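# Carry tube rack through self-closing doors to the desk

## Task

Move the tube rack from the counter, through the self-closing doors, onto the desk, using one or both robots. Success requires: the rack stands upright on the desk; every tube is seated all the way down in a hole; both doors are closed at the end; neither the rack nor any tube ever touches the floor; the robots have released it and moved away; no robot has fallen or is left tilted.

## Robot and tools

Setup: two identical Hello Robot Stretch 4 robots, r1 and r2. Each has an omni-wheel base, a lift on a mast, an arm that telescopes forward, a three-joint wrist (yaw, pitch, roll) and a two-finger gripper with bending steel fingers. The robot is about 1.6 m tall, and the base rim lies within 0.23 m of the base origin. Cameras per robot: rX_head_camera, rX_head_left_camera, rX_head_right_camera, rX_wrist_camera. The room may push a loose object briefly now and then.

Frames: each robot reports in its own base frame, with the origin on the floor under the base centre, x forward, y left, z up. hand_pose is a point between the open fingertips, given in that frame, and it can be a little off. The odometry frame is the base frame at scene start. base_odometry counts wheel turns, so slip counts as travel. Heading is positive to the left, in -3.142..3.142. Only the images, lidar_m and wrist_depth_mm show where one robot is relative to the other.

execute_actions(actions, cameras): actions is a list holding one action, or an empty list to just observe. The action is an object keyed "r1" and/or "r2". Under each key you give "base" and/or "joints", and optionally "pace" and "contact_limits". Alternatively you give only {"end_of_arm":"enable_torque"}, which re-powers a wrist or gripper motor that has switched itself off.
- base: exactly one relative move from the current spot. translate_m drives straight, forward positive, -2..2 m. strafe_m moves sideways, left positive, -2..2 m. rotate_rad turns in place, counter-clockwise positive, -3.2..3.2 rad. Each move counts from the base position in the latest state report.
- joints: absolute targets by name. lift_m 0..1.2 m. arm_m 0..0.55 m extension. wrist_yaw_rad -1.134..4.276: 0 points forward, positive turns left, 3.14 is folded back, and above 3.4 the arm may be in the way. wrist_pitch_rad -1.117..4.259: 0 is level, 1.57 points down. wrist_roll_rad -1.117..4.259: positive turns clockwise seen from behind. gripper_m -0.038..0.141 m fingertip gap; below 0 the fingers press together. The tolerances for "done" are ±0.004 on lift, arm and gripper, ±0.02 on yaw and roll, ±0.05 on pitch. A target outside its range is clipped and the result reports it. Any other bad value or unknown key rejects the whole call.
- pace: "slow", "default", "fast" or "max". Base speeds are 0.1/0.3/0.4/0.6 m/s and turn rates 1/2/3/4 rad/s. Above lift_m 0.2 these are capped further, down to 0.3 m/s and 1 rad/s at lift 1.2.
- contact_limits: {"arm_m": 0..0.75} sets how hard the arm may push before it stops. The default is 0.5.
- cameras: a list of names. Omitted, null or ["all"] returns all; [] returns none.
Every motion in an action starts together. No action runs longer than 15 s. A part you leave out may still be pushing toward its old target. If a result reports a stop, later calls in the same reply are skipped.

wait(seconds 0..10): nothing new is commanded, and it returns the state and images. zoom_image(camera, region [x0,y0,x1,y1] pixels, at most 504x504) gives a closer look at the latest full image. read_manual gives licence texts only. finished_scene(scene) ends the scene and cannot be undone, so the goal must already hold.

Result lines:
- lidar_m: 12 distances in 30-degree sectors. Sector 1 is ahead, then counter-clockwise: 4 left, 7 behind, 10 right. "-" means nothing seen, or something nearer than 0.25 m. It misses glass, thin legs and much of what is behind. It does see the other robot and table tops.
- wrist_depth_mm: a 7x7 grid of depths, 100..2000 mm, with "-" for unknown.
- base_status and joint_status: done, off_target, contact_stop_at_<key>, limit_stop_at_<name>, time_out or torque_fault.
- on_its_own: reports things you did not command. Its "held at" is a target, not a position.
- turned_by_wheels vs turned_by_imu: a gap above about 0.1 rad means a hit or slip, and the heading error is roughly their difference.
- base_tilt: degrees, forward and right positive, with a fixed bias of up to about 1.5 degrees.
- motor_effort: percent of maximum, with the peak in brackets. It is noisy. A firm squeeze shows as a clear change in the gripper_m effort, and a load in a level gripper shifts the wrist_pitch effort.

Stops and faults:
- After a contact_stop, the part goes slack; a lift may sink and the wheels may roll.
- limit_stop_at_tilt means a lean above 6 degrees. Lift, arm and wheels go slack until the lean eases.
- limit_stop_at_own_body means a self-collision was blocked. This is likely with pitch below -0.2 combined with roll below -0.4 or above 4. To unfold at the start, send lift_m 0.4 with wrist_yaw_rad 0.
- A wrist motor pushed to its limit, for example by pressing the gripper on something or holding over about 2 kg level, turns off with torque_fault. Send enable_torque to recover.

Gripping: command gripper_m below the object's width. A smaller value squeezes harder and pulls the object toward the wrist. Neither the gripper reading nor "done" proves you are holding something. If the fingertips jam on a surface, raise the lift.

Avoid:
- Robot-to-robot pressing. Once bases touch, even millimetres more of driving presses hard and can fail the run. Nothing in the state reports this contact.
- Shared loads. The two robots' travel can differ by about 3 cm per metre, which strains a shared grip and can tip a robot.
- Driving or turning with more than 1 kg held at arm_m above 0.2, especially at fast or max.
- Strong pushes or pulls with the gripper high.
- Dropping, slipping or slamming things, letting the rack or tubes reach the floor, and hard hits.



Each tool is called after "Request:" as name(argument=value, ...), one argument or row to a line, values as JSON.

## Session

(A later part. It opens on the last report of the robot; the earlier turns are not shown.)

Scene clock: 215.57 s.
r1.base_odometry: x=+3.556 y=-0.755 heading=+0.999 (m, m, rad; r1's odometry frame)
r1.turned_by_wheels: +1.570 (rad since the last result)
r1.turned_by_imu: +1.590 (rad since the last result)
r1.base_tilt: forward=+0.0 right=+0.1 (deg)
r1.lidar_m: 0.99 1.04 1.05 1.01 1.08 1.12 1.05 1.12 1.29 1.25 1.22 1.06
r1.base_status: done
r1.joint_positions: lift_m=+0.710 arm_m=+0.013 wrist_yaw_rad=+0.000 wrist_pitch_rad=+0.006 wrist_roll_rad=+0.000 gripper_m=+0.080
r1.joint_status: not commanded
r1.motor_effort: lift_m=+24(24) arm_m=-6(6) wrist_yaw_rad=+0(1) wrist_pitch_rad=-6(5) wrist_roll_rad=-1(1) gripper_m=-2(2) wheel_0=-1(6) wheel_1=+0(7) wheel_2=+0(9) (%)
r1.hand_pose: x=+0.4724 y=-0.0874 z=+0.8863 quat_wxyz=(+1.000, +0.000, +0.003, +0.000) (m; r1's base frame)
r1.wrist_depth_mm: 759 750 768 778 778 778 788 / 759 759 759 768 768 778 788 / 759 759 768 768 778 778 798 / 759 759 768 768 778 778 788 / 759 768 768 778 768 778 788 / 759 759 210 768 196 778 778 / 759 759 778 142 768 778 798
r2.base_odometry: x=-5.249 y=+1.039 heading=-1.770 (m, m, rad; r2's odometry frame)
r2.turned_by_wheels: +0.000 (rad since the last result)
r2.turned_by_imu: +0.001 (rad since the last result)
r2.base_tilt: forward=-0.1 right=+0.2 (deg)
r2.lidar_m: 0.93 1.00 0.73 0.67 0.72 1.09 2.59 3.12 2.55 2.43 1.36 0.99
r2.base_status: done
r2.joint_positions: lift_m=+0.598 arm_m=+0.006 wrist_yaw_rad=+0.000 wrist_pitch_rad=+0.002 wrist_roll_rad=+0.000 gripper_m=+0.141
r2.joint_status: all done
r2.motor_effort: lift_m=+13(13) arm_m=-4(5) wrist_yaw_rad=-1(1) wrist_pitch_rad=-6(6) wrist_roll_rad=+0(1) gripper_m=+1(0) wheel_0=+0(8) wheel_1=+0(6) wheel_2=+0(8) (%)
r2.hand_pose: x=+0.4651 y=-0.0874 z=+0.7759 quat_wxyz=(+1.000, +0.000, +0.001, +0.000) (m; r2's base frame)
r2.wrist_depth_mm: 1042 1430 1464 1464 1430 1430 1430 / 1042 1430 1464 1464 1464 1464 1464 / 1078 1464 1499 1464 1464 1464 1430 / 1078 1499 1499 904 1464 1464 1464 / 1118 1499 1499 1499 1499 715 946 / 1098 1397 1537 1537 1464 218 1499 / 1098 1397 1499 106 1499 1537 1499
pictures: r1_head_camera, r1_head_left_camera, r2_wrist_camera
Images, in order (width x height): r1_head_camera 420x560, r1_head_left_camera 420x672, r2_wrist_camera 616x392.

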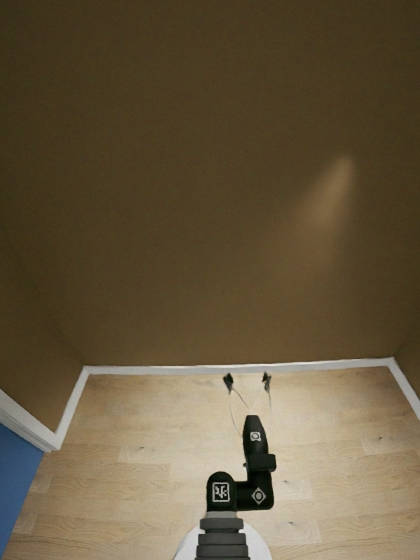

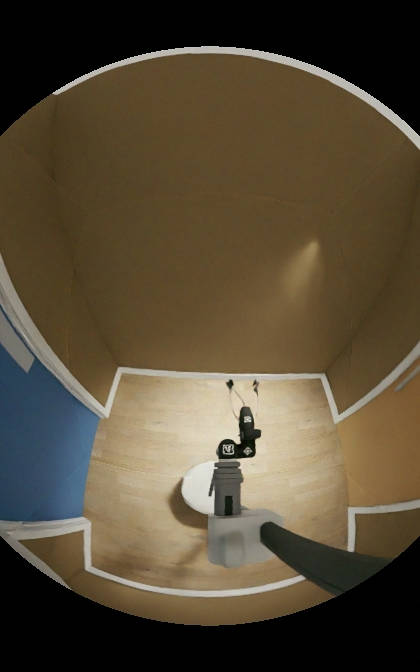

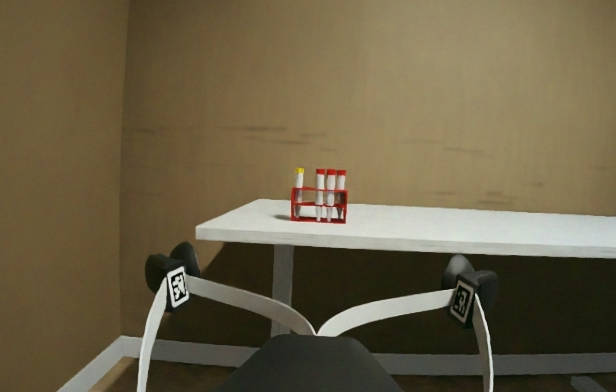

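Request:
execute_actions(
  actions=[],
)

Scene clock: 216.27 s.
r1.base_odometry: x=+3.556 y=-0.755 heading=+0.999 (m, m, rad; r1's odometry frame)
r1.turned_by_wheels: +0.000 (rad since the last result)
r1.turned_by_imu: +0.000 (rad since the last result)
r1.base_tilt: forward=+0.2 right=+0.3 (deg)
r1.lidar_m: 1.00 1.03 1.05 1.01 1.04 1.10 1.06 1.10 1.29 1.25 1.23 1.06
r1.base_status: done
r1.joint_positions: lift_m=+0.710 arm_m=+0.013 wrist_yaw_rad=+0.000 wrist_pitch_rad=+0.006 wrist_roll_rad=+0.000 gripper_m=+0.080
r1.joint_status: not commanded
r1.motor_effort: lift_m=+23(24) arm_m=-6(6) wrist_yaw_rad=-1(1) wrist_pitch_rad=-5(5) wrist_roll_rad=+0(1) gripper_m=-4(2) wheel_0=-1(6) wheel_1=+0(7) wheel_2=+0(9) (%)
r1.hand_pose: x=+0.4724 y=-0.0874 z=+0.8863 quat_wxyz=(+1.000, +0.000, +0.003, +0.000) (m; r1's base frame)
r1.wrist_depth_mm: 768 750 768 778 778 788 788 / 750 759 768 778 778 778 788 / 768 768 768 768 778 788 788 / 741 759 768 778 768 778 778 / 750 759 768 778 778 778 798 / 759 750 209 768 196 788 788 / 759 759 759 143 778 778 778
r2.base_odometry: x=-5.249 y=+1.039 heading=-1.770 (m, m, rad; r2's odometry frame)
r2.turned_by_wheels: +0.000 (rad since the last result)
r2.turned_by_imu: +0.000 (rad since the last result)
r2.base_tilt: forward=-0.1 right=+0.2 (deg)
r2.lidar_m: 0.93 1.01 0.72 0.68 0.71 1.07 2.57 3.13 2.56 2.43 1.36 0.98
r2.base_status: done
r2.joint_positions: lift_m=+0.598 arm_m=+0.006 wrist_yaw_rad=+0.000 wrist_pitch_rad=+0.002 wrist_roll_rad=+0.000 gripper_m=+0.141
r2.joint_status: all done
r2.motor_effort: lift_m=+13(13) arm_m=-4(5) wrist_yaw_rad=+2(1) wrist_pitch_rad=-6(6) wrist_roll_rad=+0(1) gripper_m=+1(0) wheel_0=+0(8) wheel_1=+0(6) wheel_2=+0(8) (%)
r2.hand_pose: x=+0.4651 y=-0.0874 z=+0.7759 quat_wxyz=(+1.000, +0.000, +0.001, +0.000) (m; r2's base frame)
r2.wrist_depth_mm: 1042 1430 1430 1430 1464 1464 1430 / 1060 1464 1464 1464 1464 1430 1430 / 1078 1464 1464 1464 1464 1464 1464 / 1078 1499 1499 904 1499 1499 1499 / 1118 1499 1464 1464 1499 715 931 / 1098 1397 1537 1499 1537 218 1499 / 1098 1397 1537 106 1537 1499 1537
pictures: r1_head_camera, r1_head_left_camera, r1_head_right_camera, r1_wrist_camera, r2_head_camera, r2_head_left_camera, r2_head_right_camera, r2_wrist_camera
Images, in order (width x height): r1_head_camera 420x560, r1_head_left_camera 420x672, r1_head_right_camera 420x672, r1_wrist_camera 616x392, r2_head_camera 420x560, r2_head_left_camera 420x672, r2_head_right_camera 420x672, r2_wrist_camera 616x392.

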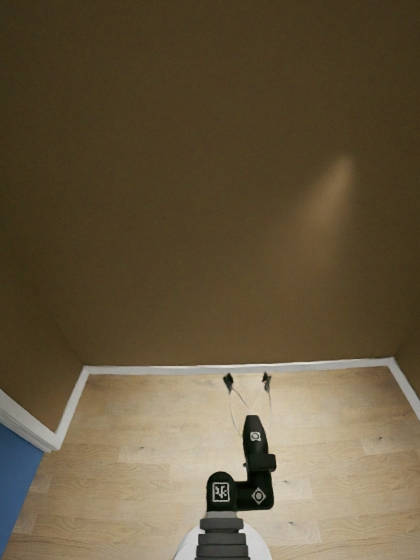

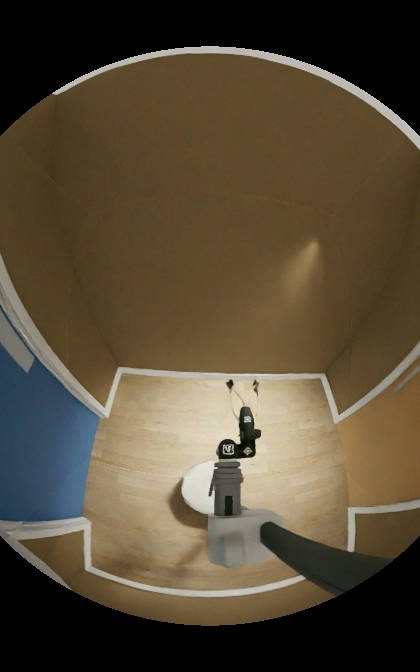

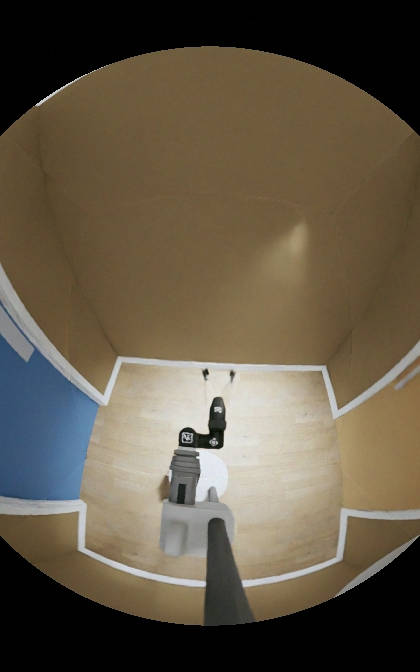

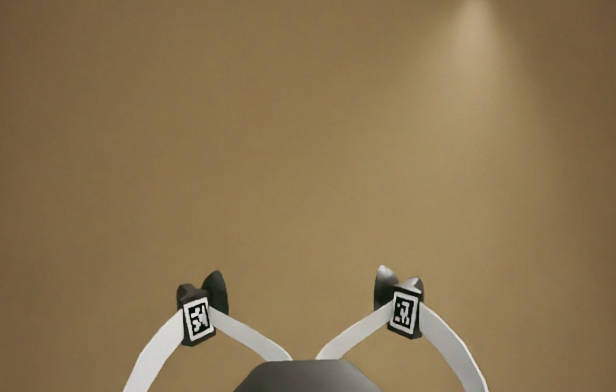

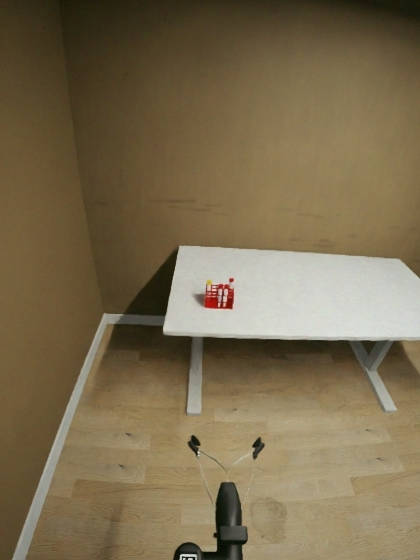

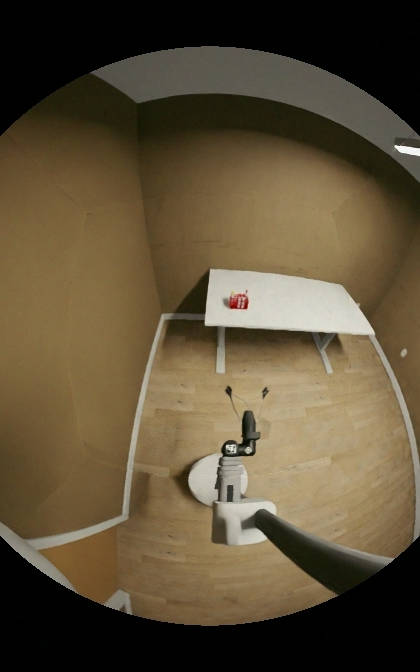

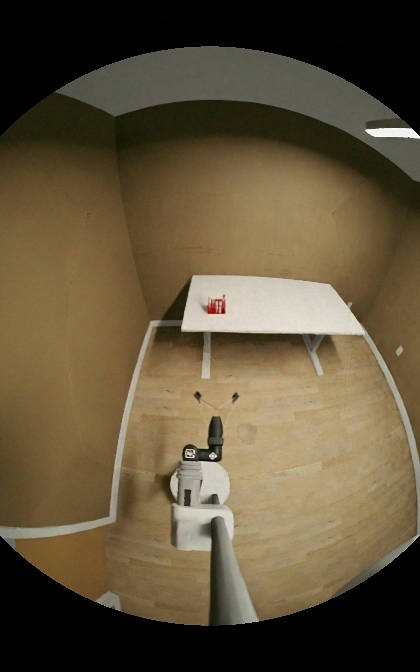

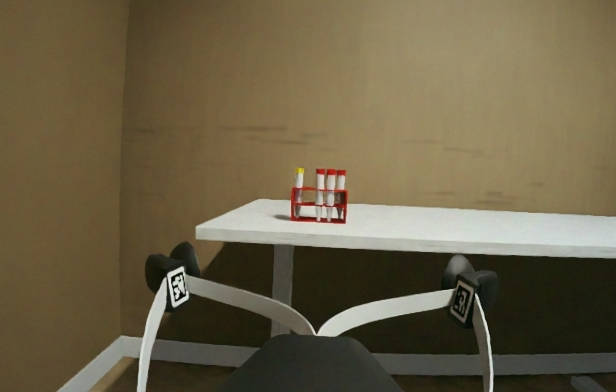

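Request:
zoom_image(
  camera="r2_wrist_camera",
  region=[270, 150, 370, 240],
)

Region (270, 150, 370, 240) of r2_wrist_camera's 616x392 image, scaled by 5.040; it fills the top 454 rows of this view, and the rest is white.

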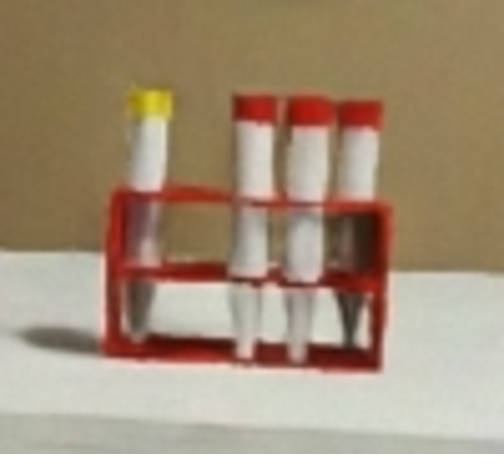

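Request:
finished_scene(
  scene=1,
)

The scene is finished: the task was done.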